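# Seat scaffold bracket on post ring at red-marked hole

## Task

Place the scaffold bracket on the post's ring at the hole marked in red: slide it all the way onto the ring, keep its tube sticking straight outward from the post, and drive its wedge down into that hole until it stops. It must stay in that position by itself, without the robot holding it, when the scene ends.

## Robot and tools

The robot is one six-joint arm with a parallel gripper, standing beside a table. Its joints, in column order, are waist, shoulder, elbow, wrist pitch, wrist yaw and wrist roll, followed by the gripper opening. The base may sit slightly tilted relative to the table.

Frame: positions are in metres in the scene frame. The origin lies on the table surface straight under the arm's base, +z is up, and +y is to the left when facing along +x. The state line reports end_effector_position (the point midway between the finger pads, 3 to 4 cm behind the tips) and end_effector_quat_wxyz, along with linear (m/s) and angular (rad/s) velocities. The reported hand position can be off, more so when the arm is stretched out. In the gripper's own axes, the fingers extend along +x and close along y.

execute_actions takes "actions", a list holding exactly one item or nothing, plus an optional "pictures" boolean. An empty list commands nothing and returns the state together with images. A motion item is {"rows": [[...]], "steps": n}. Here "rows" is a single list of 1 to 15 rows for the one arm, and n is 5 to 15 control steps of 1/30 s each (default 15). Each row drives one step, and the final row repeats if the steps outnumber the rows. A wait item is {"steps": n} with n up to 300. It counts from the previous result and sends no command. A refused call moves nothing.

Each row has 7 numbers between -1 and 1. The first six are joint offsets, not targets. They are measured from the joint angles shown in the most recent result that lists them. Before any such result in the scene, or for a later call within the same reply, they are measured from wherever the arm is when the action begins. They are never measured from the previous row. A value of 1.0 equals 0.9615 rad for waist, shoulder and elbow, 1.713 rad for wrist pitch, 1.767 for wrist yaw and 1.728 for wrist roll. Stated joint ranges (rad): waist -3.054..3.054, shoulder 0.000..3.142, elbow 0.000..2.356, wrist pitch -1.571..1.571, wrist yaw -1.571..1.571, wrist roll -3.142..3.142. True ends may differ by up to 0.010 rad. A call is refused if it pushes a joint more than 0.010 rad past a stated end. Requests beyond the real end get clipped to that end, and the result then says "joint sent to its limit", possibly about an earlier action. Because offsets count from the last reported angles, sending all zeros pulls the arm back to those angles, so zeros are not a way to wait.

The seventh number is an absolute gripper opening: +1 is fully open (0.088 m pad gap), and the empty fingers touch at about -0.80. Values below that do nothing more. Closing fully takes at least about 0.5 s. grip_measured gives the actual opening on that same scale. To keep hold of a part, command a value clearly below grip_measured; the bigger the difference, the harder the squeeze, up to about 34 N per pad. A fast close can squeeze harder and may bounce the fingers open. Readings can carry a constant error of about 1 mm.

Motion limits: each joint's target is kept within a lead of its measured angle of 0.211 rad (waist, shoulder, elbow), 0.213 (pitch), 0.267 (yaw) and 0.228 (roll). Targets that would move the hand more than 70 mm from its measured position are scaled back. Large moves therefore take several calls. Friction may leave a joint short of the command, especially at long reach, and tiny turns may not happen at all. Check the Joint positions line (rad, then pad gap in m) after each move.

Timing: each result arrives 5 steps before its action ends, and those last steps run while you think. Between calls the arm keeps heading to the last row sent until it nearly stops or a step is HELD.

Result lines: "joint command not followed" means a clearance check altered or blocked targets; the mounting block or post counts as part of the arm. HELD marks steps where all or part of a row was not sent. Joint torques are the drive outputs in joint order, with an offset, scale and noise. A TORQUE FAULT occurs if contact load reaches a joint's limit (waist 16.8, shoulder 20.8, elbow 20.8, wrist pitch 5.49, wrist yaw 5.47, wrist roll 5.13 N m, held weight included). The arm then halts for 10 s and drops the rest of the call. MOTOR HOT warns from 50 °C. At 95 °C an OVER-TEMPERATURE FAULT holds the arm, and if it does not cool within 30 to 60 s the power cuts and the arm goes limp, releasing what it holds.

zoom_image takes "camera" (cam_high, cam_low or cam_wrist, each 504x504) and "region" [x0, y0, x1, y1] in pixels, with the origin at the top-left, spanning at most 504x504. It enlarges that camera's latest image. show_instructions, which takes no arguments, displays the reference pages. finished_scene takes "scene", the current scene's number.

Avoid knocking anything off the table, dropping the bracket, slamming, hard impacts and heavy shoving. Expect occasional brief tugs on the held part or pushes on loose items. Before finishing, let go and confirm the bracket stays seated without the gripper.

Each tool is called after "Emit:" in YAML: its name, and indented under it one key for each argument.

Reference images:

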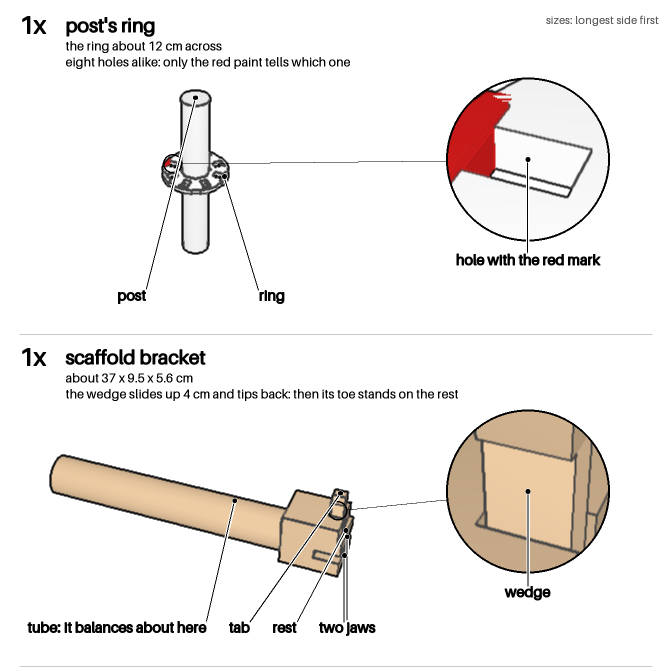

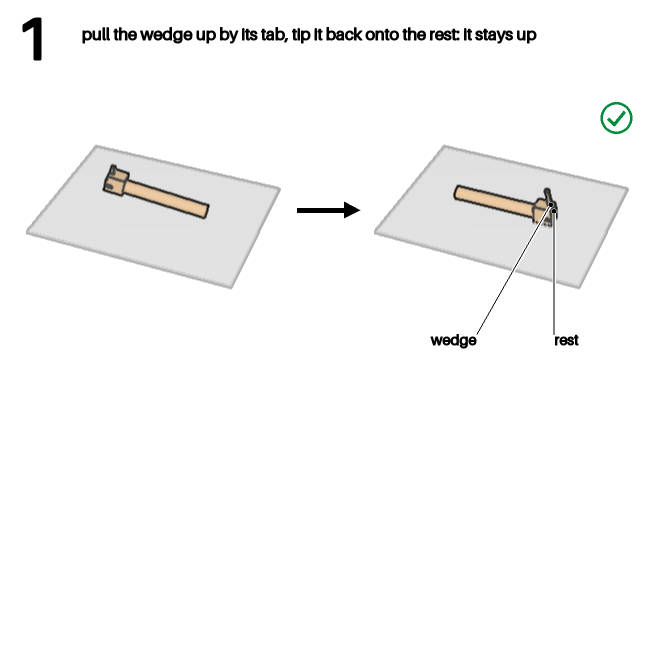

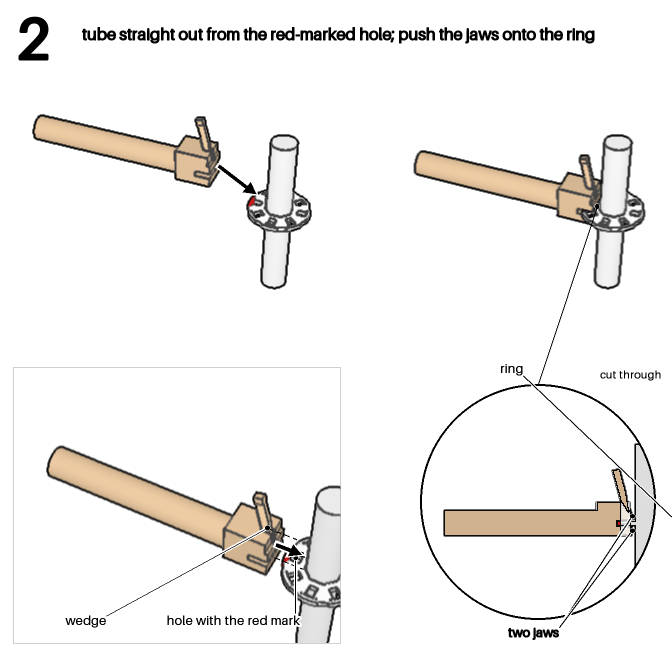

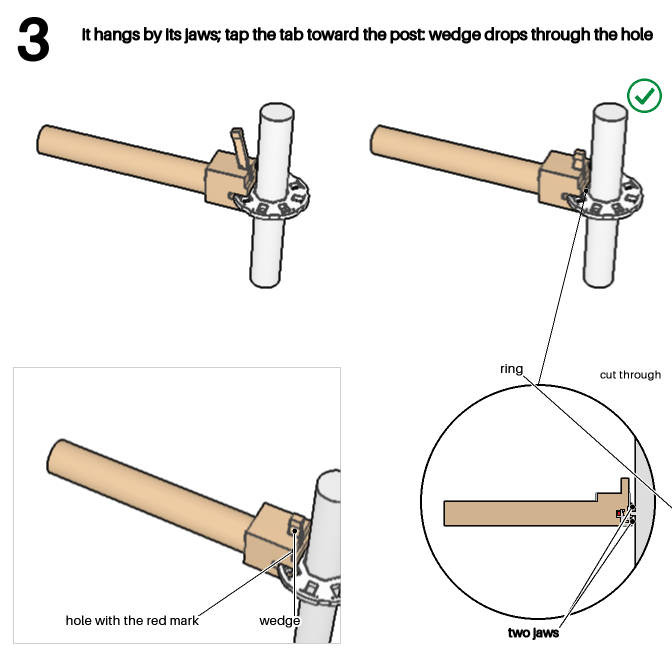

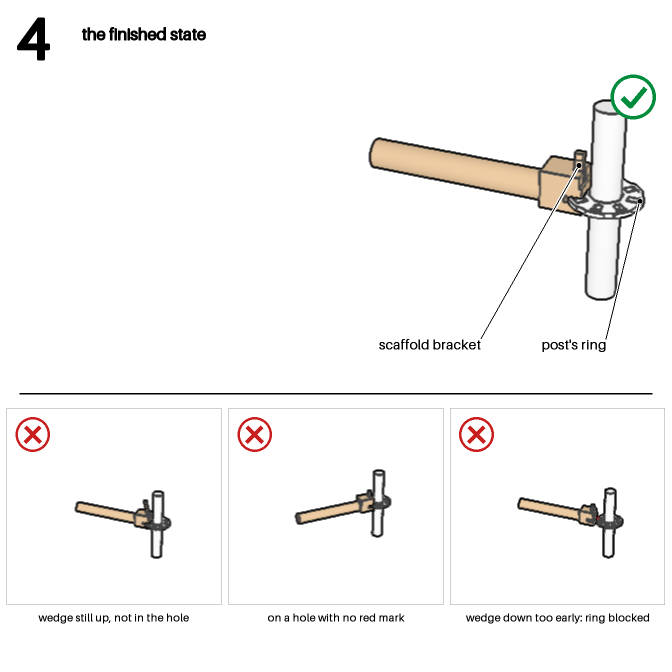

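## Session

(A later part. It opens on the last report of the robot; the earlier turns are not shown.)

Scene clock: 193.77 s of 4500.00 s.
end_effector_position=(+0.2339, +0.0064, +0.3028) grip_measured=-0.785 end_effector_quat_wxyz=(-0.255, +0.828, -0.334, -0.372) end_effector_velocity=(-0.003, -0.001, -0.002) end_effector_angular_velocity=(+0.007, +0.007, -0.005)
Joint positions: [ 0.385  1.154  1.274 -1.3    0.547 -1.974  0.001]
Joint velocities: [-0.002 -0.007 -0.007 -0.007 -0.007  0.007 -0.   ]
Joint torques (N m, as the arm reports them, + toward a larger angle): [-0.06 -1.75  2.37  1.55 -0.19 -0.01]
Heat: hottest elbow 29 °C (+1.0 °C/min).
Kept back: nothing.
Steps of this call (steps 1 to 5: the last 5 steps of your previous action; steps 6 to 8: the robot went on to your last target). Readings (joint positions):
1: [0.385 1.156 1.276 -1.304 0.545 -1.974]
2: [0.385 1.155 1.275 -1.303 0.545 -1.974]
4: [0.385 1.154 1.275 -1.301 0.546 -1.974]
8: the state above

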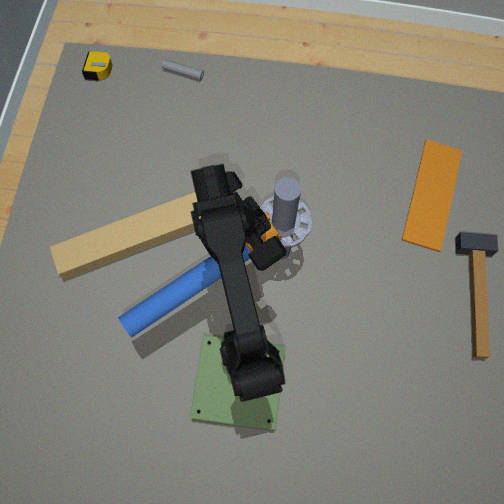

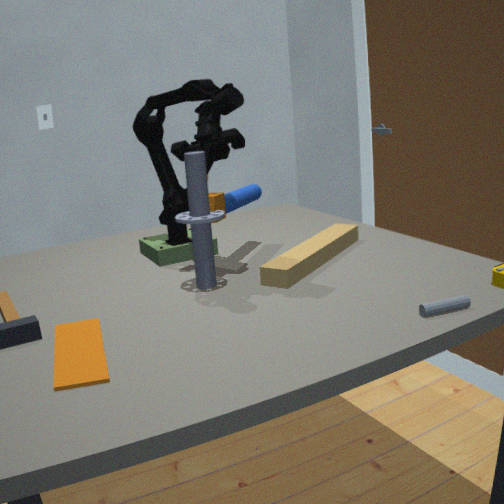

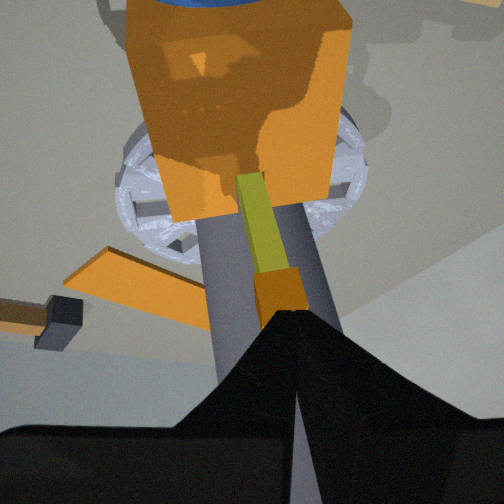

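Emit:
execute_actions:
  actions:
    - {"rows":[[0.0,0.01,0.03,-0.02,0,0,-0.9],[0.0,0.01,0.03,-0.02,0,0,-0.9],[0.0,0.01,0.03,-0.02,0,0,-0.9],[0.075,0.0,0.025,-0.045,0.005,0,-0.9]],"steps":15}

Emit:
execute_actions:
  actions:
    - {"rows":[[0.0,-0.025,-0.09,0.04,0,0,-0.9]],"steps":12}

Emit:
execute_actions:
  actions:
    - {"steps":8}
  pictures: true

Scene clock: 194.57 s of 4500.00 s.
end_effector_position=(+0.2233, +0.0164, +0.3019) grip_measured=-0.785 end_effector_quat_wxyz=(-0.224, +0.831, -0.320, -0.396) end_effector_velocity=(-0.014, +0.006, -0.003) end_effector_angular_velocity=(-0.028, +0.070, +0.060)
Joint positions: [ 0.449  1.157  1.288 -1.368  0.551 -1.974  0.001]
Joint velocities: [ 0.051 -0.002  0.007 -0.081 -0.007 -0.007 -0.   ]
Joint torques (N m, as the arm reports them, + toward a larger angle): [ 0.19 -3.53  5.49  0.91  0.42 -0.02]
Heat: hottest elbow 29 °C (+1.0 °C/min).
Steps of this call (steps 1 to 14: the robot went on to your last target; steps 15 to 24: the first 10 steps of this action). Readings (joint positions):
15: [0.385 1.153 1.277 -1.302 0.547 -1.974]
16: [0.385 1.154 1.281 -1.307 0.546 -1.974]
18: [0.393 1.157 1.286 -1.325 0.548 -1.975]
22: [0.442 1.157 1.288 -1.362 0.550 -1.974]
24: the state above

Scene clock: 194.97 s of 4500.00 s.
end_effector_position=(+0.2241, +0.0176, +0.2878) grip_measured=-0.785 end_effector_quat_wxyz=(-0.223, +0.832, -0.318, -0.395) end_effector_velocity=(-0.001, +0.000, -0.026) end_effector_angular_velocity=(-0.015, +0.043, +0.006)
Joint positions: [ 0.453  1.141  1.219 -1.315  0.552 -1.974  0.001]
Joint velocities: [-0.002 -0.002 -0.095  0.051 -0.007 -0.007 -0.   ]
Joint torques (N m, as the arm reports them, + toward a larger angle): [-0.07 -4.    4.28  1.32  0.26  0.  ]
Heat: hottest elbow 29 °C (+1.0 °C/min).
Steps of this call (steps 1 to 5: the last 5 steps of your previous action; steps 6 to 12: the first 7 steps of this action, its rows measured from where the robot was after step 5). Readings (joint positions):
5: [0.453 1.157 1.290 -1.373 0.552 -1.974]
6: [0.453 1.153 1.281 -1.361 0.552 -1.974]
7: [0.453 1.147 1.265 -1.343 0.552 -1.974]
9: [0.453 1.141 1.238 -1.329 0.552 -1.974]
12: the state above

Scene clock: 195.23 s of 4500.00 s.
end_effector_position=(+0.2245, +0.0178, +0.2872) grip_measured=-0.785 end_effector_quat_wxyz=(-0.224, +0.833, -0.317, -0.394) end_effector_velocity=(+0.000, -0.002, -0.002) end_effector_angular_velocity=(-0.011, +0.002, +0.001)
Joint positions: [ 0.453  1.138  1.214 -1.308  0.552 -1.974  0.001]
Joint velocities: [-0.002 -0.002 -0.012  0.007  0.007 -0.007 -0.   ]
Joint torques (N m, as the arm reports them, + toward a larger angle): [-0.06 -3.75  3.98  1.28  0.25 -0.02]
Heat: hottest elbow 29 °C (+1.0 °C/min).
Kept back: nothing.
Steps of this call (steps 1 to 5: the last 5 steps of your previous action; steps 6 to 8: the robot went on to your last target). Readings (joint positions):
1: [0.453 1.140 1.217 -1.313 0.552 -1.974]
2: [0.453 1.140 1.216 -1.311 0.552 -1.974]
4: [0.453 1.139 1.215 -1.309 0.552 -1.974]
8: the state above

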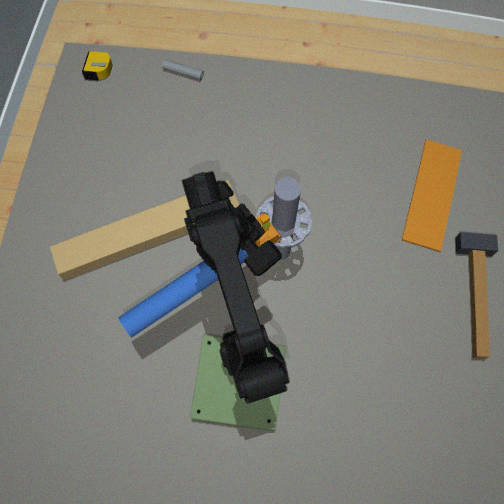

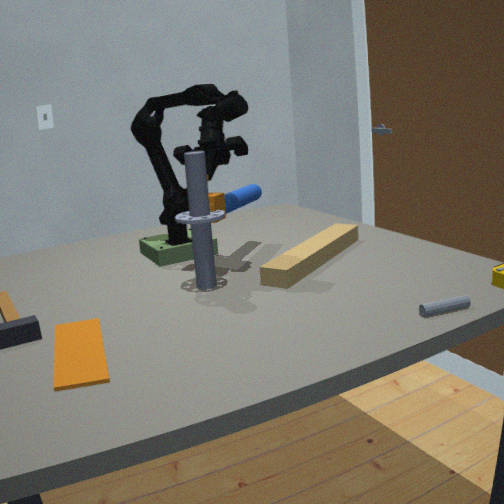

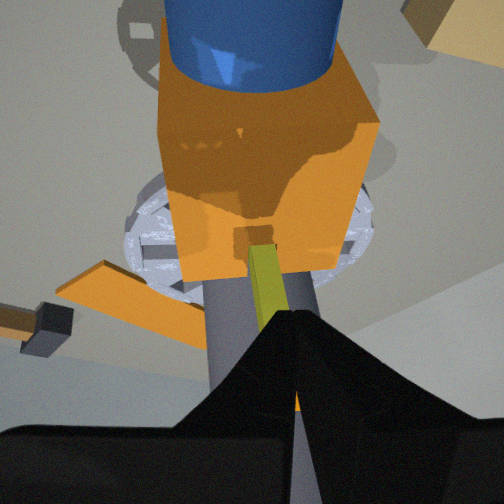

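Emit:
execute_actions:
  actions:
    - {"rows":[[-0.06,0.012,0.008,0.02,-0.005,0,-0.9]],"steps":12}

Emit:
execute_actions:
  actions:
    - {"rows":[[-0.06,0.012,0.008,0.02,-0.005,0,-0.9]],"steps":12}
  pictures: true

Scene clock: 195.57 s of 4500.00 s.
end_effector_position=(+0.2301, +0.0094, +0.2878) grip_measured=-0.785 end_effector_quat_wxyz=(-0.243, +0.827, -0.332, -0.383) end_effector_velocity=(+0.001, -0.000, -0.004) end_effector_angular_velocity=(+0.042, +0.019, -0.007)
Joint positions: [ 0.404  1.142  1.213 -1.28   0.546 -1.974  0.001]
Joint velocities: [-0.032  0.002 -0.002  0.007 -0.051 -0.007 -0.   ]
Joint torques (N m, as the arm reports them, + toward a larger angle): [-0.54 -2.44  5.6   1.38  0.22 -0.01]
Heat: hottest elbow 29 °C (+1.0 °C/min).
Steps of this call (steps 1 to 3: the robot went on to your last target; steps 4 to 10: the first 7 steps of this action). Readings (joint positions):
4: [0.447 1.138 1.213 -1.302 0.550 -1.974]
5: [0.433 1.138 1.213 -1.293 0.549 -1.974]
7: [0.413 1.140 1.213 -1.284 0.549 -1.974]
10: the state above

Scene clock: 195.97 s of 4500.00 s.
end_effector_position=(+0.2342, +0.0052, +0.2882) grip_measured=-0.785 end_effector_quat_wxyz=(-0.263, +0.821, -0.336, -0.379) end_effector_velocity=(-0.004, -0.002, -0.004) end_effector_angular_velocity=(+0.014, +0.030, -0.014)
Joint positions: [ 0.365  1.143  1.216 -1.257  0.521 -1.974  0.001]
Joint velocities: [-0.017  0.002 -0.002 -0.022 -0.022  0.007 -0.   ]
Joint torques (N m, as the arm reports them, + toward a larger angle): [-1.82 -2.01  5.53  1.84  0.87 -0.01]
Heat: hottest elbow 29 °C (+1.0 °C/min).
Steps of this call (steps 1 to 5: the last 5 steps of your previous action; steps 6 to 12: the first 7 steps of this action, its rows measured from where the robot was after step 5). Readings (joint positions):
5: [0.402 1.142 1.214 -1.280 0.544 -1.974]
6: [0.397 1.142 1.214 -1.277 0.537 -1.974]
7: [0.387 1.142 1.215 -1.271 0.528 -1.974]
9: [0.371 1.142 1.215 -1.260 0.526 -1.974]
12: the state above

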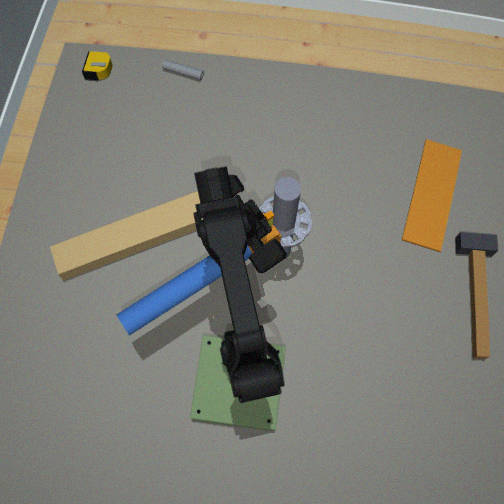

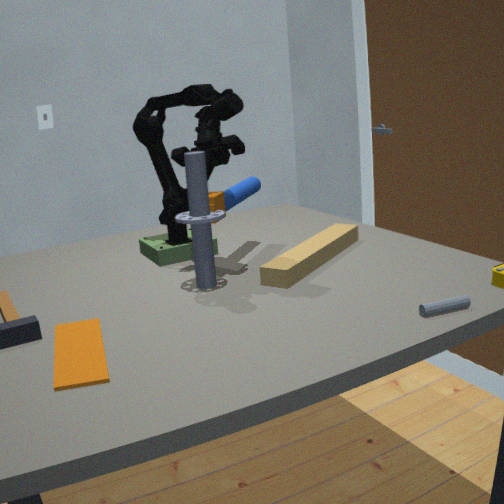

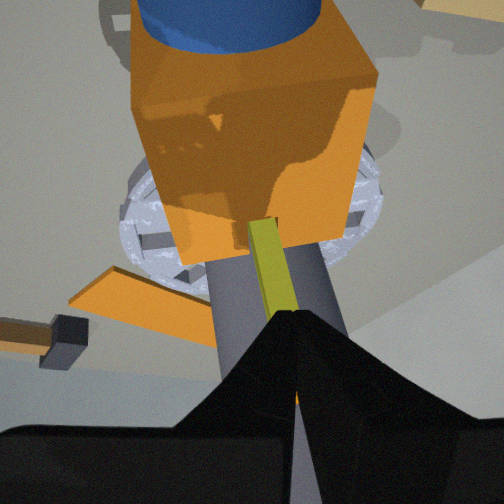

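Emit:
execute_actions:
  actions:
    - {"rows":[[0.12,0.0,0.06,-0.06,0.0,0,-0.9]],"steps":12}

Emit:
execute_actions:
  actions:
    - {"rows":[[0.10,0.155,0.025,-0.115,-0.30,0.118,1]],"steps":15}

Emit:
execute_actions:
  actions:
    - {"steps":15}

Scene clock: 197.80 s of 4500.00 s.
end_effector_position=(+0.2224, +0.0238, +0.2965) grip_measured=-0.785 end_effector_quat_wxyz=(-0.229, +0.833, -0.304, -0.403) end_effector_velocity=(-0.021, +0.017, +0.005) end_effector_angular_velocity=(-0.025, +0.068, +0.106)
Joint positions: [ 0.467  1.145  1.263 -1.345  0.526 -1.974  0.001]
Joint velocities: [ 0.11  -0.007  0.042 -0.125 -0.007  0.007  0.   ]
Joint torques (N m, as the arm reports them, + toward a larger angle): [ 0.21 -3.29  5.32  0.85  0.11 -0.02]
Heat: hottest elbow 29 °C (+1.0 °C/min).
Steps of this call (steps 1 to 5: the last 5 steps of your previous action; steps 6 to 15: the robot went on to your last target; steps 16 to 48: nothing new was sent; steps 49 to 55: the first 7 steps of this action). Readings (joint positions):
49: [0.375 1.143 1.223 -1.269 0.528 -1.975]
50: [0.402 1.146 1.233 -1.294 0.530 -1.975]
52: [0.445 1.146 1.251 -1.325 0.527 -1.975]
55: the state above

Scene clock: 198.30 s of 4500.00 s.
end_effector_position=(+0.1684, +0.0980, +0.2488) grip_measured=+0.264 end_effector_quat_wxyz=(-0.283, +0.668, -0.274, -0.631) end_effector_velocity=(-0.045, +0.037, -0.004) end_effector_angular_velocity=(+0.265, +0.260, -0.059)
Joint positions: [ 0.567  1.288  1.287 -1.542  0.033 -1.781  0.052]
Joint velocities: [ 0.007 -0.002 -0.007 -0.081 -0.359  0.081  0.175]
Joint torques (N m, as the arm reports them, + toward a larger angle): [ 0.19 -3.48  4.65  0.41 -0.25  0.06]
Heat: hottest elbow 29 °C (+1.0 °C/min).
Steps of this call (steps 1 to 5: the last 5 steps of your previous action; steps 6 to 15: the first 10 steps of this action, its rows measured from where the robot was after step 5). Readings (joint positions):
5: [0.475 1.145 1.265 -1.355 0.525 -1.974]
6: [0.484 1.164 1.272 -1.392 0.481 -1.930]
7: [0.507 1.187 1.285 -1.447 0.402 -1.885]
9: [0.543 1.241 1.287 -1.493 0.255 -1.830]
13: [0.566 1.288 1.287 -1.534 0.065 -1.788]
15: the state above

Scene clock: 198.80 s of 4500.00 s.
end_effector_position=(+0.1644, +0.1018, +0.2486) grip_measured=+1.000 end_effector_quat_wxyz=(-0.290, +0.656, -0.271, -0.642) end_effector_velocity=(-0.002, -0.001, -0.000) end_effector_angular_velocity=(+0.003, +0.010, -0.010)
Joint positions: [ 0.569  1.289  1.287 -1.549 -0.001 -1.773  0.088]
Joint velocities: [-0.002 -0.002 -0.002 -0.007 -0.007  0.007  0.   ]
Joint torques (N m, as the arm reports them, + toward a larger angle): [ 0.25 -3.33  4.7   0.29 -0.28  0.07]
Heat: hottest elbow 29 °C (+1.0 °C/min).
Kept back: nothing.
Steps of this call (steps 1 to 5: the last 5 steps of your previous action; steps 6 to 15: the robot went on to your last target). Readings (joint positions):
1: [0.568 1.288 1.287 -1.544 0.023 -1.778]
2: [0.568 1.289 1.287 -1.545 0.016 -1.777]
4: [0.568 1.289 1.287 -1.547 0.008 -1.775]
8: [0.569 1.289 1.287 -1.548 0.001 -1.773]
15: the state above

Emit:
execute_actions:
  actions:
    - {"rows":[[0,-0.025,-0.19,0.07,0,0,1]],"steps":15}

Emit:
execute_actions:
  actions:
    - {"steps":8}
  pictures: true

Scene clock: 199.57 s of 4500.00 s.
end_effector_position=(+0.1593, +0.0986, +0.2095) grip_measured=+1.000 end_effector_quat_wxyz=(-0.279, +0.648, -0.283, -0.650) end_effector_velocity=(-0.002, +0.001, -0.006) end_effector_angular_velocity=(+0.008, +0.002, +0.039)
Joint positions: [ 0.569  1.271  1.118 -1.435 -0.001 -1.773  0.088]
Joint velocities: [ 0.002 -0.007 -0.027  0.022 -0.007 -0.037  0.   ]
Joint torques (N m, as the arm reports them, + toward a larger angle): [-0.08 -4.52  3.6   0.59 -0.15 -0.01]
Heat: hottest elbow 29 °C (+1.0 °C/min).
Steps of this call (steps 1 to 13: the robot went on to your last target; steps 14 to 23: the first 10 steps of this action). Readings (joint positions):
14: [0.569 1.284 1.265 -1.524 -0.001 -1.773]
15: [0.569 1.273 1.228 -1.490 -0.001 -1.773]
17: [0.569 1.270 1.164 -1.469 -0.001 -1.773]
21: [0.569 1.271 1.120 -1.442 -0.001 -1.773]
23: the state above

Scene clock: 199.83 s of 4500.00 s.
end_effector_position=(+0.1592, +0.0986, +0.2085) grip_measured=+1.000 end_effector_quat_wxyz=(-0.279, +0.648, -0.282, -0.650) end_effector_velocity=(-0.003, -0.001, -0.001) end_effector_angular_velocity=(-0.000, +0.014, +0.005)
Joint positions: [ 0.569  1.27   1.114 -1.432 -0.001 -1.773  0.088]
Joint velocities: [-0.002 -0.002 -0.007 -0.007 -0.007 -0.007  0.   ]
Joint torques (N m, as the arm reports them, + toward a larger angle): [-0.1  -4.47  3.81  0.62 -0.13 -0.04]
Heat: hottest elbow 29 °C (+1.0 °C/min).
Kept back: nothing.
Steps of this call (steps 1 to 5: the last 5 steps of your previous action; steps 6 to 8: the robot went on to your last target). Readings (joint positions):
1: [0.569 1.271 1.117 -1.435 -0.001 -1.773]
2: [0.569 1.271 1.116 -1.434 -0.001 -1.773]
4: [0.569 1.271 1.115 -1.433 -0.001 -1.773]
8: the state above

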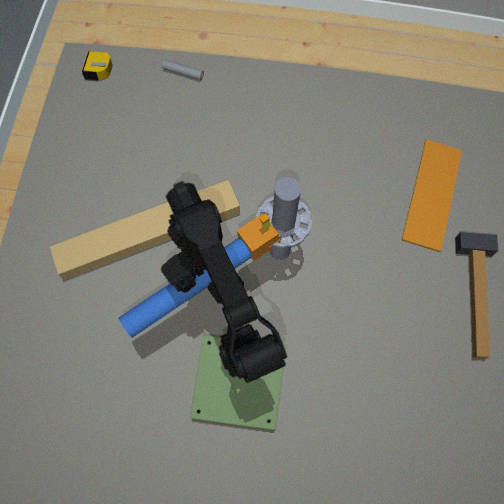

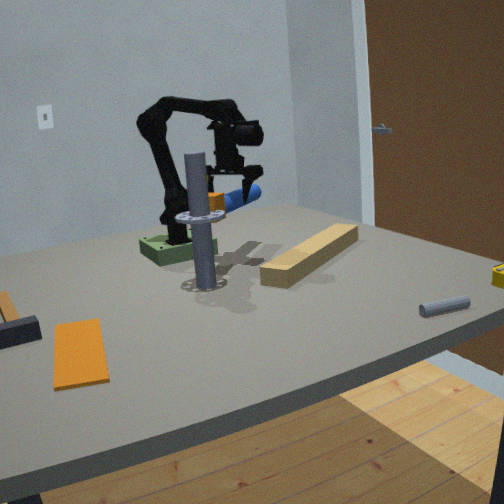

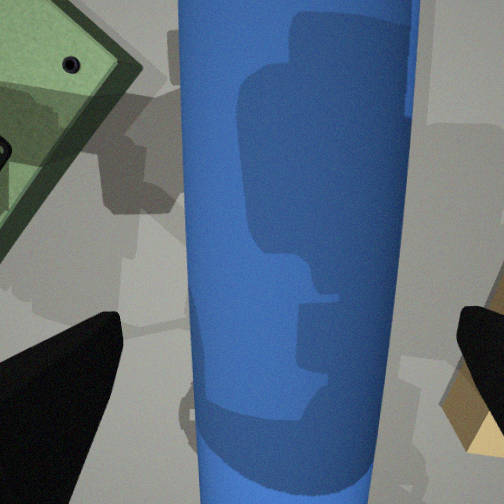

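Emit:
execute_actions:
  actions:
    - {"rows":[[0,0,0,0,0,0,-0.4]],"steps":15}

Emit:
execute_actions:
  actions:
    - {"rows":[[0,0.01,0.065,-0.03,0,0,-0.4]],"steps":15}

Emit:
execute_actions:
  actions:
    - {"steps":8}
  pictures: true

Emit:
zoom_image:
  camera: "cam_high"
  region: [230, 170, 320, 260]

Scene clock: 200.57 s of 4500.00 s.
end_effector_position=(+0.1588, +0.0984, +0.2085) grip_measured=+0.233 end_effector_quat_wxyz=(-0.279, +0.648, -0.283, -0.650) end_effector_velocity=(-0.007, -0.004, -0.001) end_effector_angular_velocity=(-0.015, +0.039, +0.005)
Joint positions: [ 0.569  1.27   1.113 -1.434 -0.001 -1.773  0.05 ]
Joint velocities: [-0.002  0.002 -0.002 -0.037 -0.007 -0.007 -0.   ]
Joint torques (N m, as the arm reports them, + toward a larger angle): [-0.08 -3.82  4.62  0.57 -0.13 -0.01]
Heat: hottest elbow 29 °C (+1.0 °C/min).
Steps of this call (steps 1 to 12: the robot went on to your last target; steps 13 to 22: the first 10 steps of this action). Readings (joint positions):
13: [0.569 1.270 1.113 -1.432 -0.001 -1.773]
14: [0.569 1.270 1.113 -1.432 -0.001 -1.773]
16: [0.569 1.270 1.113 -1.432 -0.001 -1.773]
20: [0.569 1.270 1.113 -1.434 -0.001 -1.773]
22: the state above

Scene clock: 201.07 s of 4500.00 s.
end_effector_position=(+0.1576, +0.0981, +0.2174) grip_measured=+0.232 end_effector_quat_wxyz=(-0.275, +0.645, -0.286, -0.653) end_effector_velocity=(-0.003, -0.001, +0.002) end_effector_angular_velocity=(-0.000, +0.014, +0.005)
Joint positions: [ 0.569  1.28   1.155 -1.478 -0.004 -1.774  0.05 ]
Joint velocities: [-0.002 -0.002  0.007 -0.022 -0.007 -0.007 -0.   ]
Joint torques (N m, as the arm reports them, + toward a larger angle): [-0.08 -3.77  6.26  0.07 -0.01  0.03]
Heat: hottest elbow 29 °C (+1.0 °C/min).
Steps of this call (steps 1 to 5: the last 5 steps of your previous action; steps 6 to 15: the first 10 steps of this action, its rows measured from where the robot was after step 5). Readings (joint positions):
5: [0.569 1.270 1.113 -1.434 -0.001 -1.773]
6: [0.569 1.271 1.119 -1.437 -0.001 -1.774]
7: [0.569 1.276 1.128 -1.451 -0.003 -1.774]
9: [0.569 1.279 1.142 -1.466 -0.004 -1.775]
13: [0.569 1.279 1.154 -1.477 -0.004 -1.774]
15: the state above

Scene clock: 201.33 s of 4500.00 s.
end_effector_position=(+0.1576, +0.0981, +0.2177) grip_measured=+0.232 end_effector_quat_wxyz=(-0.275, +0.645, -0.286, -0.653) end_effector_velocity=(-0.006, -0.000, +0.002) end_effector_angular_velocity=(+0.012, +0.022, +0.004)
Joint positions: [ 0.569  1.28   1.156 -1.479 -0.004 -1.774  0.05 ]
Joint velocities: [-0.002 -0.007  0.002 -0.022 -0.022 -0.007 -0.   ]
Joint torques (N m, as the arm reports them, + toward a larger angle): [-0.06 -3.89  6.29  0.02  0.    0.02]
Heat: hottest elbow 29 °C (+1.0 °C/min).
Kept back: nothing.
Steps of this call (steps 1 to 5: the last 5 steps of your previous action; steps 6 to 8: the robot went on to your last target). Readings (joint positions):
1: [0.569 1.280 1.156 -1.478 -0.004 -1.774]
2: [0.569 1.280 1.156 -1.478 -0.004 -1.774]
4: [0.569 1.280 1.156 -1.479 -0.004 -1.774]
8: the state above

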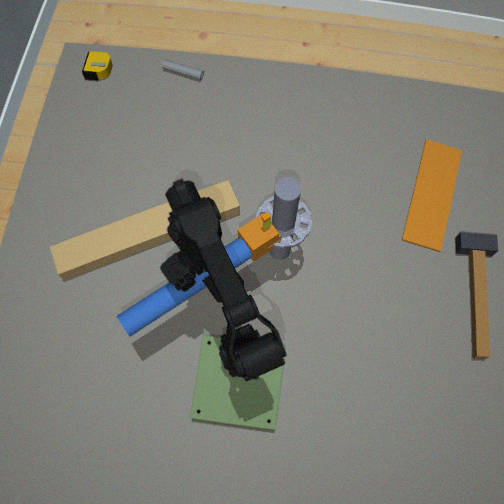

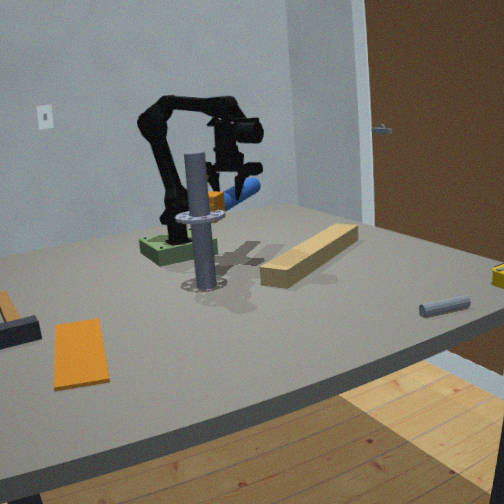

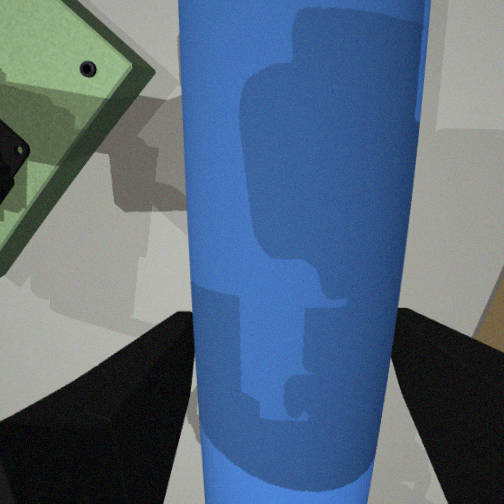

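Region (230, 170, 320, 260) of cam_high's 504x504 image, scaled by 5.600, with more detail than that image has.

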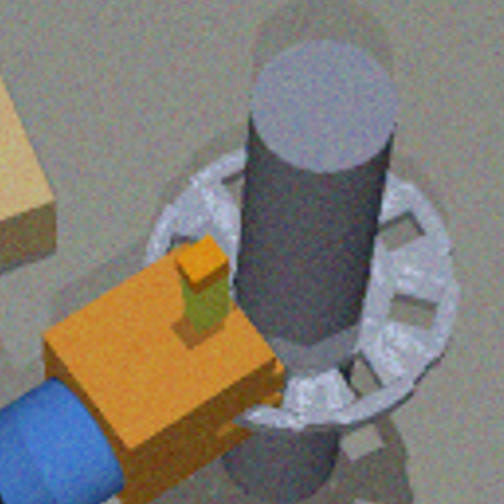

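Emit:
execute_actions:
  actions:
    - {"rows":[[0,-0.035,0.0,-0.02,0,-0.02,-0.4]],"steps":15}

Emit:
execute_actions:
  actions:
    - {"steps":8}
  pictures: true

Emit:
zoom_image:
  camera: "cam_high"
  region: [230, 170, 320, 260]

Scene clock: 202.03 s of 4500.00 s.
end_effector_position=(+0.1532, +0.0950, +0.2216) grip_measured=+0.231 end_effector_quat_wxyz=(-0.268, +0.649, -0.275, -0.657) end_effector_velocity=(-0.003, -0.001, +0.001) end_effector_angular_velocity=(+0.008, +0.002, +0.005)
Joint positions: [ 0.566  1.258  1.157 -1.498 -0.005 -1.806  0.05 ]
Joint velocities: [-0.002 -0.012 -0.002 -0.007 -0.007 -0.007 -0.   ]
Joint torques (N m, as the arm reports them, + toward a larger angle): [ 0.21 -5.    4.47 -0.63 -0.1  -0.06]
Heat: hottest elbow 29 °C (+1.0 °C/min).
Steps of this call (steps 1 to 11: the robot went on to your last target; steps 12 to 21: the first 10 steps of this action). Readings (joint positions):
12: [0.568 1.277 1.157 -1.480 -0.004 -1.775]
13: [0.567 1.274 1.157 -1.483 -0.005 -1.781]
15: [0.566 1.266 1.157 -1.492 -0.005 -1.796]
19: [0.566 1.258 1.157 -1.498 -0.005 -1.806]
21: the state above

Scene clock: 202.30 s of 4500.00 s.
end_effector_position=(+0.1530, +0.0948, +0.2217) grip_measured=+0.231 end_effector_quat_wxyz=(-0.267, +0.650, -0.274, -0.657) end_effector_velocity=(-0.001, -0.003, -0.000) end_effector_angular_velocity=(-0.010, +0.003, +0.000)
Joint positions: [ 0.566  1.256  1.157 -1.498 -0.005 -1.807  0.05 ]
Joint velocities: [-0.007 -0.002 -0.002 -0.007  0.007 -0.007 -0.   ]
Joint torques (N m, as the arm reports them, + toward a larger angle): [ 0.22 -4.82  4.53 -0.64 -0.11 -0.08]
Heat: hottest elbow 29 °C (+1.0 °C/min).
Kept back: nothing.
Steps of this call (steps 1 to 5: the last 5 steps of your previous action; steps 6 to 8: the robot went on to your last target). Readings (joint positions):
1: [0.566 1.257 1.157 -1.498 -0.005 -1.806]
2: [0.566 1.257 1.157 -1.498 -0.005 -1.806]
4: [0.566 1.257 1.157 -1.498 -0.005 -1.807]
8: the state above

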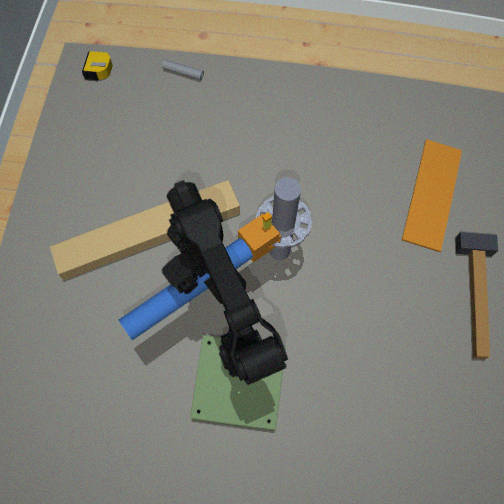

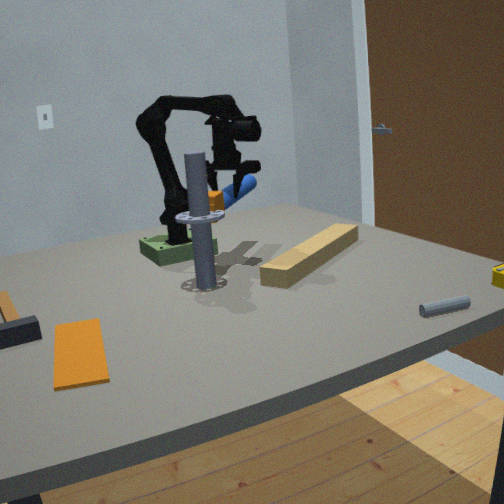

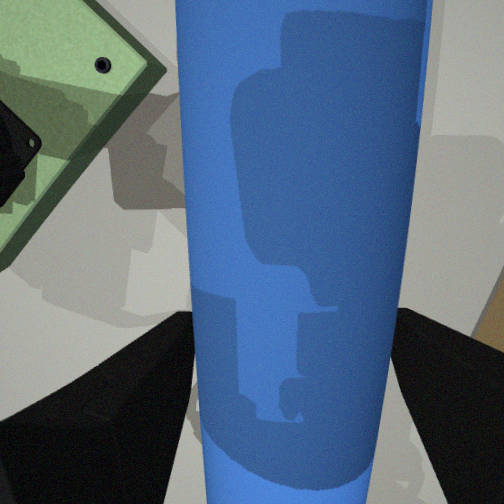

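Region (230, 170, 320, 260) of cam_high's 504x504 image, scaled by 5.600, with more detail than that image has.

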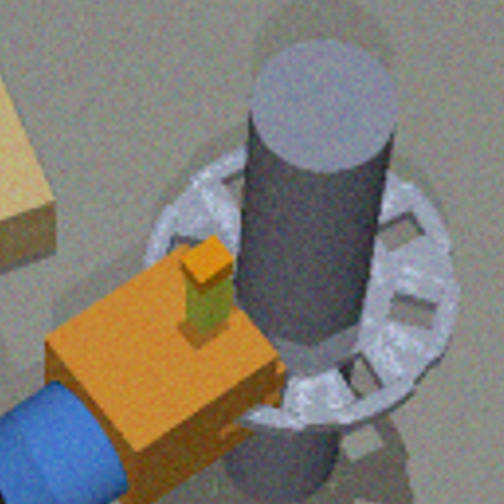

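Emit:
execute_actions:
  actions:
    - {"rows":[[-0.06,0.02,0.0,0.01,0,-0.02,-0.4]],"steps":15}

Emit:
execute_actions:
  actions:
    - {"steps":8}
  pictures: true

Emit:
zoom_image:
  camera: "cam_high"
  region: [230, 170, 320, 260]

Scene clock: 203.27 s of 4500.00 s.
end_effector_position=(+0.1554, +0.0932, +0.2200) grip_measured=+0.230 end_effector_quat_wxyz=(-0.274, +0.638, -0.274, -0.665) end_effector_velocity=(-0.002, -0.001, -0.000) end_effector_angular_velocity=(+0.017, +0.017, +0.004)
Joint positions: [ 0.529  1.268  1.157 -1.497 -0.032 -1.834  0.05 ]
Joint velocities: [-0.017 -0.002 -0.002 -0.007 -0.022 -0.022 -0.   ]
Joint torques (N m, as the arm reports them, + toward a larger angle): [-2.   -2.99  4.46  1.47  1.06 -0.2 ]
Heat: hottest elbow 29 °C (+1.0 °C/min).
Steps of this call (steps 1 to 15: the robot went on to your last target; steps 16 to 19: nothing new was sent; steps 20 to 29: the first 10 steps of this action). Readings (joint positions):
20: [0.561 1.257 1.157 -1.501 -0.008 -1.814]
21: [0.549 1.258 1.157 -1.501 -0.011 -1.824]
23: [0.536 1.263 1.157 -1.498 -0.024 -1.830]
27: [0.530 1.268 1.157 -1.497 -0.031 -1.833]
29: the state above

Scene clock: 203.53 s of 4500.00 s.
end_effector_position=(+0.1555, +0.0932, +0.2197) grip_measured=+0.230 end_effector_quat_wxyz=(-0.275, +0.637, -0.274, -0.666) end_effector_velocity=(+0.001, -0.002, -0.001) end_effector_angular_velocity=(-0.005, -0.006, +0.000)
Joint positions: [ 0.527  1.269  1.157 -1.497 -0.034 -1.834  0.05 ]
Joint velocities: [-0.007 -0.002 -0.007  0.007  0.007 -0.007  0.   ]
Joint torques (N m, as the arm reports them, + toward a larger angle): [-1.86 -3.    4.55  1.49  1.12 -0.24]
Heat: hottest elbow 29 °C (+1.0 °C/min).
Kept back: nothing.
Steps of this call (steps 1 to 5: the last 5 steps of your previous action; steps 6 to 8: the robot went on to your last target). Readings (joint positions):
1: [0.528 1.268 1.157 -1.497 -0.033 -1.834]
2: [0.528 1.268 1.157 -1.497 -0.033 -1.834]
4: [0.527 1.269 1.157 -1.497 -0.034 -1.834]
8: the state above

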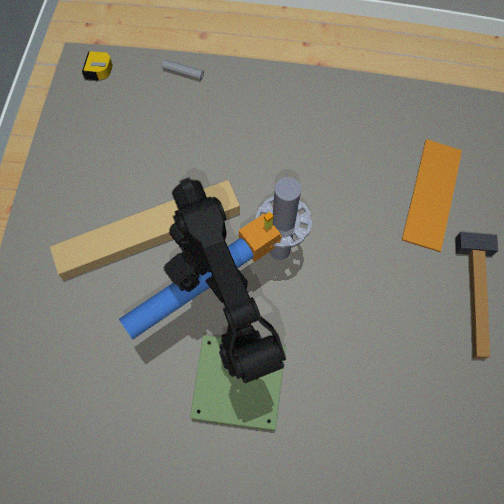

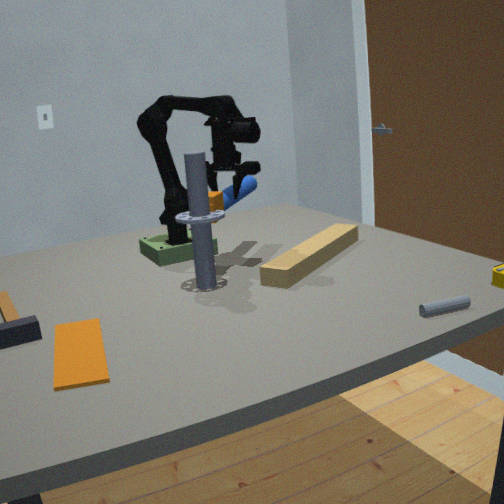

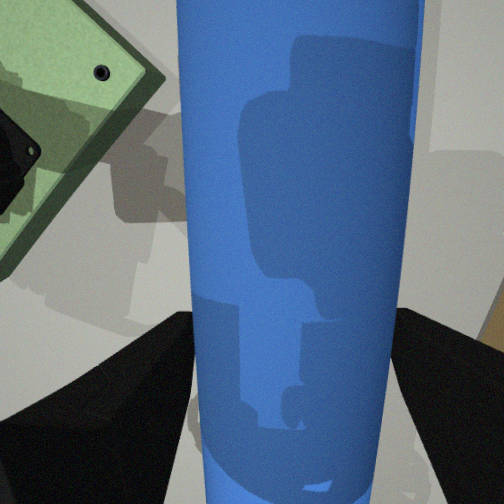

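Region (230, 170, 320, 260) of cam_high's 504x504 image, scaled by 5.600, with more detail than that image has.

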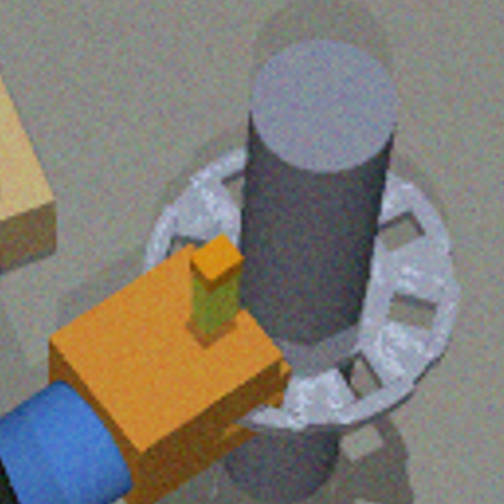

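Emit:
execute_actions:
  actions:
    - {"rows":[[0.0,0.0,-0.05,0.035,0,0,-0.4]],"steps":15}

Emit:
execute_actions:
  actions:
    - {"rows":[[0.03,0,0,0,0.015,0.02,-0.4],[0.03,0,0,0,0.015,0.02,-0.4],[0.03,0,0,0,0.015,0.02,-0.4],[0.03,0,0,0,0.015,0.02,-0.4],[0.03,0,0,0,0.015,0.02,1]],"steps":15}

Emit:
execute_actions:
  actions:
    - {"rows":[[0,0.03,0.19,-0.055,0,0,1]],"steps":15}

Emit:
execute_actions:
  actions:
    - {"rows":[[-0.1,-0.04,0.06,0.123,0.292,-0.118,-0.9]],"steps":15}

Emit:
execute_actions:
  actions:
    - {"steps":14}

Scene clock: 204.50 s of 4500.00 s.
end_effector_position=(+0.1568, +0.0944, +0.2097) grip_measured=+0.231 end_effector_quat_wxyz=(-0.277, +0.637, -0.275, -0.665) end_effector_velocity=(-0.001, +0.000, -0.003) end_effector_angular_velocity=(+0.005, +0.006, +0.005)
Joint positions: [ 0.528  1.269  1.117 -1.454 -0.036 -1.83   0.05 ]
Joint velocities: [-0.002 -0.002 -0.012  0.007 -0.007 -0.007 -0.   ]
Joint torques (N m, as the arm reports them, + toward a larger angle): [-0.13 -3.75  3.96  1.6  -0.06 -0.13]
Heat: hottest elbow 29 °C (+1.0 °C/min).
Steps of this call (steps 1 to 15: the robot went on to your last target; steps 16 to 19: nothing new was sent; steps 20 to 29: the first 10 steps of this action). Readings (joint positions):
20: [0.526 1.270 1.149 -1.488 -0.036 -1.834]
21: [0.527 1.269 1.140 -1.474 -0.037 -1.830]
23: [0.527 1.269 1.123 -1.459 -0.037 -1.830]
27: [0.528 1.269 1.117 -1.455 -0.036 -1.830]
29: the state above

Scene clock: 205.00 s of 4500.00 s.
end_effector_position=(+0.1565, +0.0957, +0.2092) grip_measured=+0.304 end_effector_quat_wxyz=(-0.274, +0.642, -0.281, -0.658) end_effector_velocity=(-0.008, -0.001, +0.001) end_effector_angular_velocity=(-0.023, +0.023, +0.000)
Joint positions: [ 0.552  1.269  1.116 -1.451 -0.015 -1.8    0.054]
Joint velocities: [ 0.022 -0.002  0.002 -0.037  0.007  0.022  0.129]
Joint torques (N m, as the arm reports them, + toward a larger angle): [ 0.19 -3.86  4.65  0.23  0.03  0.05]
Heat: hottest elbow 29 °C (+1.0 °C/min).
Steps of this call (steps 1 to 5: the last 5 steps of your previous action; steps 6 to 15: the first 10 steps of this action, its rows measured from where the robot was after step 5). Readings (joint positions):
5: [0.528 1.269 1.116 -1.454 -0.036 -1.830]
6: [0.531 1.269 1.116 -1.453 -0.033 -1.827]
7: [0.537 1.269 1.116 -1.453 -0.027 -1.820]
9: [0.545 1.270 1.116 -1.451 -0.021 -1.810]
13: [0.550 1.270 1.116 -1.451 -0.017 -1.803]
15: the state above

Scene clock: 205.50 s of 4500.00 s.
end_effector_position=(+0.1668, +0.1021, +0.2480) grip_measured=+1.000 end_effector_quat_wxyz=(-0.291, +0.655, -0.264, -0.645) end_effector_velocity=(-0.008, -0.004, +0.004) end_effector_angular_velocity=(-0.010, +0.031, +0.005)
Joint positions: [ 0.554  1.291  1.286 -1.54  -0.013 -1.798  0.088]
Joint velocities: [-0.002 -0.002  0.017 -0.051 -0.007 -0.007  0.   ]
Joint torques (N m, as the arm reports them, + toward a larger angle): [-0.06 -3.15  5.31  0.34 -0.14 -0.02]
Heat: hottest elbow 29 °C (+1.0 °C/min).
Steps of this call (steps 1 to 5: the last 5 steps of your previous action; steps 6 to 15: the first 10 steps of this action, its rows measured from where the robot was after step 5). Readings (joint positions):
5: [0.554 1.269 1.116 -1.452 -0.013 -1.798]
6: [0.554 1.274 1.138 -1.475 -0.013 -1.798]
7: [0.554 1.286 1.174 -1.503 -0.013 -1.798]
9: [0.554 1.291 1.240 -1.510 -0.013 -1.798]
13: [0.554 1.290 1.285 -1.535 -0.013 -1.798]
15: the state above

Scene clock: 206.00 s of 4500.00 s.
end_effector_position=(+0.2426, +0.0408, +0.2938) grip_measured=-0.154 end_effector_quat_wxyz=(-0.227, +0.822, -0.292, -0.434) end_effector_velocity=(+0.026, -0.038, +0.026) end_effector_angular_velocity=(-0.290, -0.180, -0.033)
Joint positions: [ 0.461  1.256  1.342 -1.342  0.466 -1.992  0.031]
Joint velocities: [-0.007 -0.002 -0.002  0.081  0.33  -0.095 -0.175]
Joint torques (N m, as the arm reports them, + toward a larger angle): [-0.34 -4.27  5.3   1.22  0.34 -0.07]
Heat: hottest elbow 29 °C (+1.0 °C/min).
Steps of this call (steps 1 to 5: the last 5 steps of your previous action; steps 6 to 15: the first 10 steps of this action, its rows measured from where the robot was after step 5). Readings (joint positions):
5: [0.554 1.292 1.290 -1.542 -0.013 -1.798]
6: [0.547 1.287 1.294 -1.519 0.028 -1.841]
7: [0.525 1.282 1.299 -1.457 0.107 -1.888]
9: [0.487 1.276 1.325 -1.384 0.254 -1.942]
13: [0.463 1.257 1.341 -1.349 0.436 -1.985]
15: the state above

Scene clock: 206.47 s of 4500.00 s.
end_effector_position=(+0.2452, +0.0370, +0.2965) grip_measured=-0.785 end_effector_quat_wxyz=(-0.219, +0.828, -0.298, -0.422) end_effector_velocity=(-0.002, -0.002, -0.001) end_effector_angular_velocity=(-0.007, +0.016, +0.013)
Joint positions: [ 0.461  1.256  1.342 -1.334  0.499 -2.     0.001]
Joint velocities: [-0.007 -0.002 -0.002 -0.007 -0.007 -0.022 -0.   ]
Joint torques (N m, as the arm reports them, + toward a larger angle): [-0.34 -4.41  5.35  1.26  0.39 -0.1 ]
Heat: hottest elbow 29 °C (+1.0 °C/min).
Kept back: nothing.
Steps of this call (steps 1 to 5: the last 5 steps of your previous action; steps 6 to 14: the robot went on to your last target). Readings (joint positions):
1: [0.461 1.256 1.342 -1.340 0.476 -1.994]
2: [0.461 1.256 1.342 -1.338 0.482 -1.996]
4: [0.461 1.256 1.342 -1.336 0.491 -1.998]
8: [0.461 1.256 1.342 -1.334 0.497 -1.999]
14: the state above

Emit:
execute_actions:
  actions:
    - {"rows":[[0,-0.04,0.085,-0.045,0,0.015,-0.9]],"steps":12}

Emit:
execute_actions:
  actions:
    - {"rows":[[-0.165,0,0,0,0,0,-0.9]],"steps":15}

Emit:
execute_actions:
  actions:
    - {"rows":[[0,0,-0.095,0.052,0,0,-0.9]],"steps":15}

Emit:
execute_actions:
  actions:
    - {"steps":8}
  pictures: true

Scene clock: 206.87 s of 4500.00 s.
end_effector_position=(+0.2347, +0.0320, +0.3218) grip_measured=-0.785 end_effector_quat_wxyz=(-0.241, +0.832, -0.294, -0.405) end_effector_velocity=(-0.024, -0.009, +0.043) end_effector_angular_velocity=(+0.082, -0.097, -0.024)
Joint positions: [ 0.46   1.219  1.415 -1.4    0.499 -1.979  0.001]
Joint velocities: [-0.002 -0.095  0.105 -0.095 -0.022  0.037 -0.   ]
Joint torques (N m, as the arm reports them, + toward a larger angle): [-0.08 -2.89  4.67  0.93  0.24  0.04]
Heat: hottest elbow 29 °C (+1.0 °C/min).
Steps of this call (steps 1 to 5: the robot went on to your last target; steps 6 to 12: the first 7 steps of this action). Readings (joint positions):
6: [0.460 1.253 1.351 -1.345 0.499 -1.996]
7: [0.460 1.252 1.365 -1.365 0.499 -1.991]
9: [0.460 1.238 1.392 -1.385 0.499 -1.984]
12: the state above

Scene clock: 207.37 s of 4500.00 s.
end_effector_position=(+0.2357, -0.0046, +0.3225) grip_measured=-0.785 end_effector_quat_wxyz=(-0.272, +0.806, -0.356, -0.386) end_effector_velocity=(+0.000, -0.010, -0.000) end_effector_angular_velocity=(+0.006, -0.002, -0.038)
Joint positions: [ 0.309  1.217  1.418 -1.407  0.499 -1.976  0.001]
Joint velocities: [-0.046 -0.002 -0.002  0.007 -0.007 -0.007 -0.   ]
Joint torques (N m, as the arm reports them, + toward a larger angle): [-0.37 -3.54  4.72  1.13  0.26 -0.02]
Heat: hottest elbow 29 °C (+0.0 °C/min).
Steps of this call (steps 1 to 5: the last 5 steps of your previous action; steps 6 to 15: the first 10 steps of this action, its rows measured from where the robot was after step 5). Readings (joint positions):
5: [0.460 1.217 1.418 -1.407 0.499 -1.977]
6: [0.443 1.217 1.418 -1.407 0.492 -1.976]
7: [0.403 1.217 1.417 -1.407 0.494 -1.976]
9: [0.345 1.217 1.418 -1.407 0.499 -1.976]
13: [0.313 1.217 1.418 -1.407 0.499 -1.976]
15: the state above

Scene clock: 207.87 s of 4500.00 s.
end_effector_position=(+0.2439, -0.0037, +0.3062) grip_measured=-0.785 end_effector_quat_wxyz=(-0.274, +0.807, -0.358, -0.382) end_effector_velocity=(+0.012, -0.000, -0.000) end_effector_angular_velocity=(-0.007, -0.057, -0.005)
Joint positions: [ 0.306  1.216  1.343 -1.326  0.504 -1.977  0.001]
Joint velocities: [-0.002 -0.002 -0.027  0.081  0.022 -0.007 -0.   ]
Joint torques (N m, as the arm reports them, + toward a larger angle): [-0.02 -3.58  3.59  1.47 -0.02  0.  ]
Heat: hottest elbow 29 °C (+0.0 °C/min).
Steps of this call (steps 1 to 5: the last 5 steps of your previous action; steps 6 to 15: the first 10 steps of this action, its rows measured from where the robot was after step 5). Readings (joint positions):
5: [0.306 1.217 1.418 -1.407 0.499 -1.976]
6: [0.305 1.216 1.407 -1.390 0.499 -1.976]
7: [0.305 1.212 1.391 -1.366 0.499 -1.976]
9: [0.305 1.213 1.362 -1.345 0.499 -1.976]
13: [0.306 1.216 1.344 -1.329 0.504 -1.977]
15: the state above

Scene clock: 208.13 s of 4500.00 s.
end_effector_position=(+0.2441, -0.0039, +0.3062) grip_measured=-0.785 end_effector_quat_wxyz=(-0.274, +0.807, -0.358, -0.381) end_effector_velocity=(+0.000, -0.002, +0.002) end_effector_angular_velocity=(-0.013, -0.006, +0.013)
Joint positions: [ 0.305  1.215  1.341 -1.324  0.505 -1.977  0.001]
Joint velocities: [-0.002 -0.007 -0.002  0.007  0.007 -0.022  0.   ]
Joint torques (N m, as the arm reports them, + toward a larger angle): [ 0.02 -3.43  3.42  1.59 -0.01  0.01]
Heat: hottest elbow 29 °C (+0.0 °C/min).
Kept back: nothing.
Steps of this call (steps 1 to 5: the last 5 steps of your previous action; steps 6 to 8: the robot went on to your last target). Readings (joint positions):
1: [0.305 1.216 1.343 -1.325 0.505 -1.977]
2: [0.305 1.216 1.342 -1.324 0.505 -1.977]
4: [0.305 1.216 1.342 -1.324 0.505 -1.977]
8: the state above

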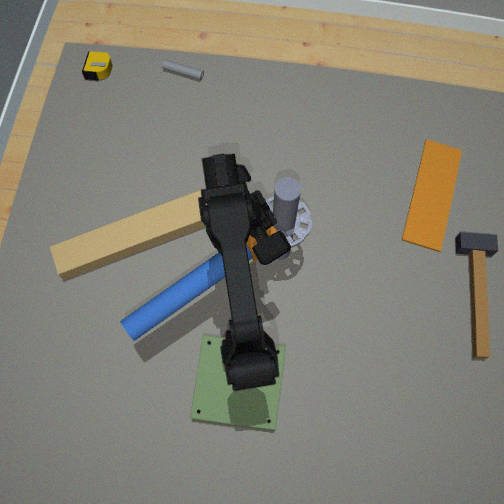

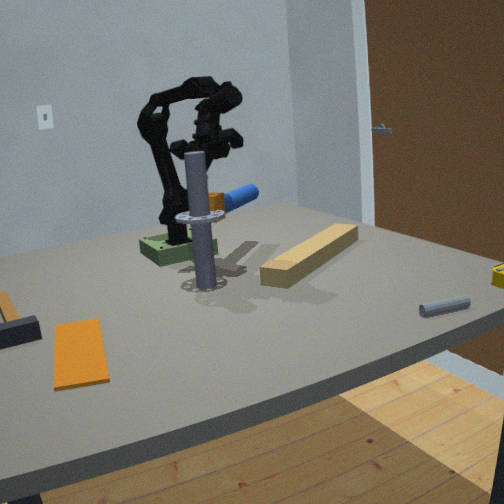

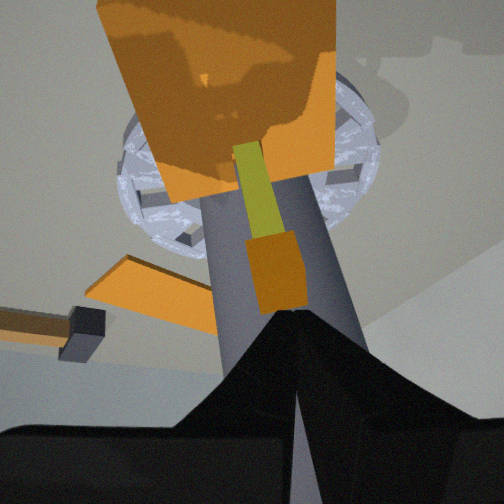

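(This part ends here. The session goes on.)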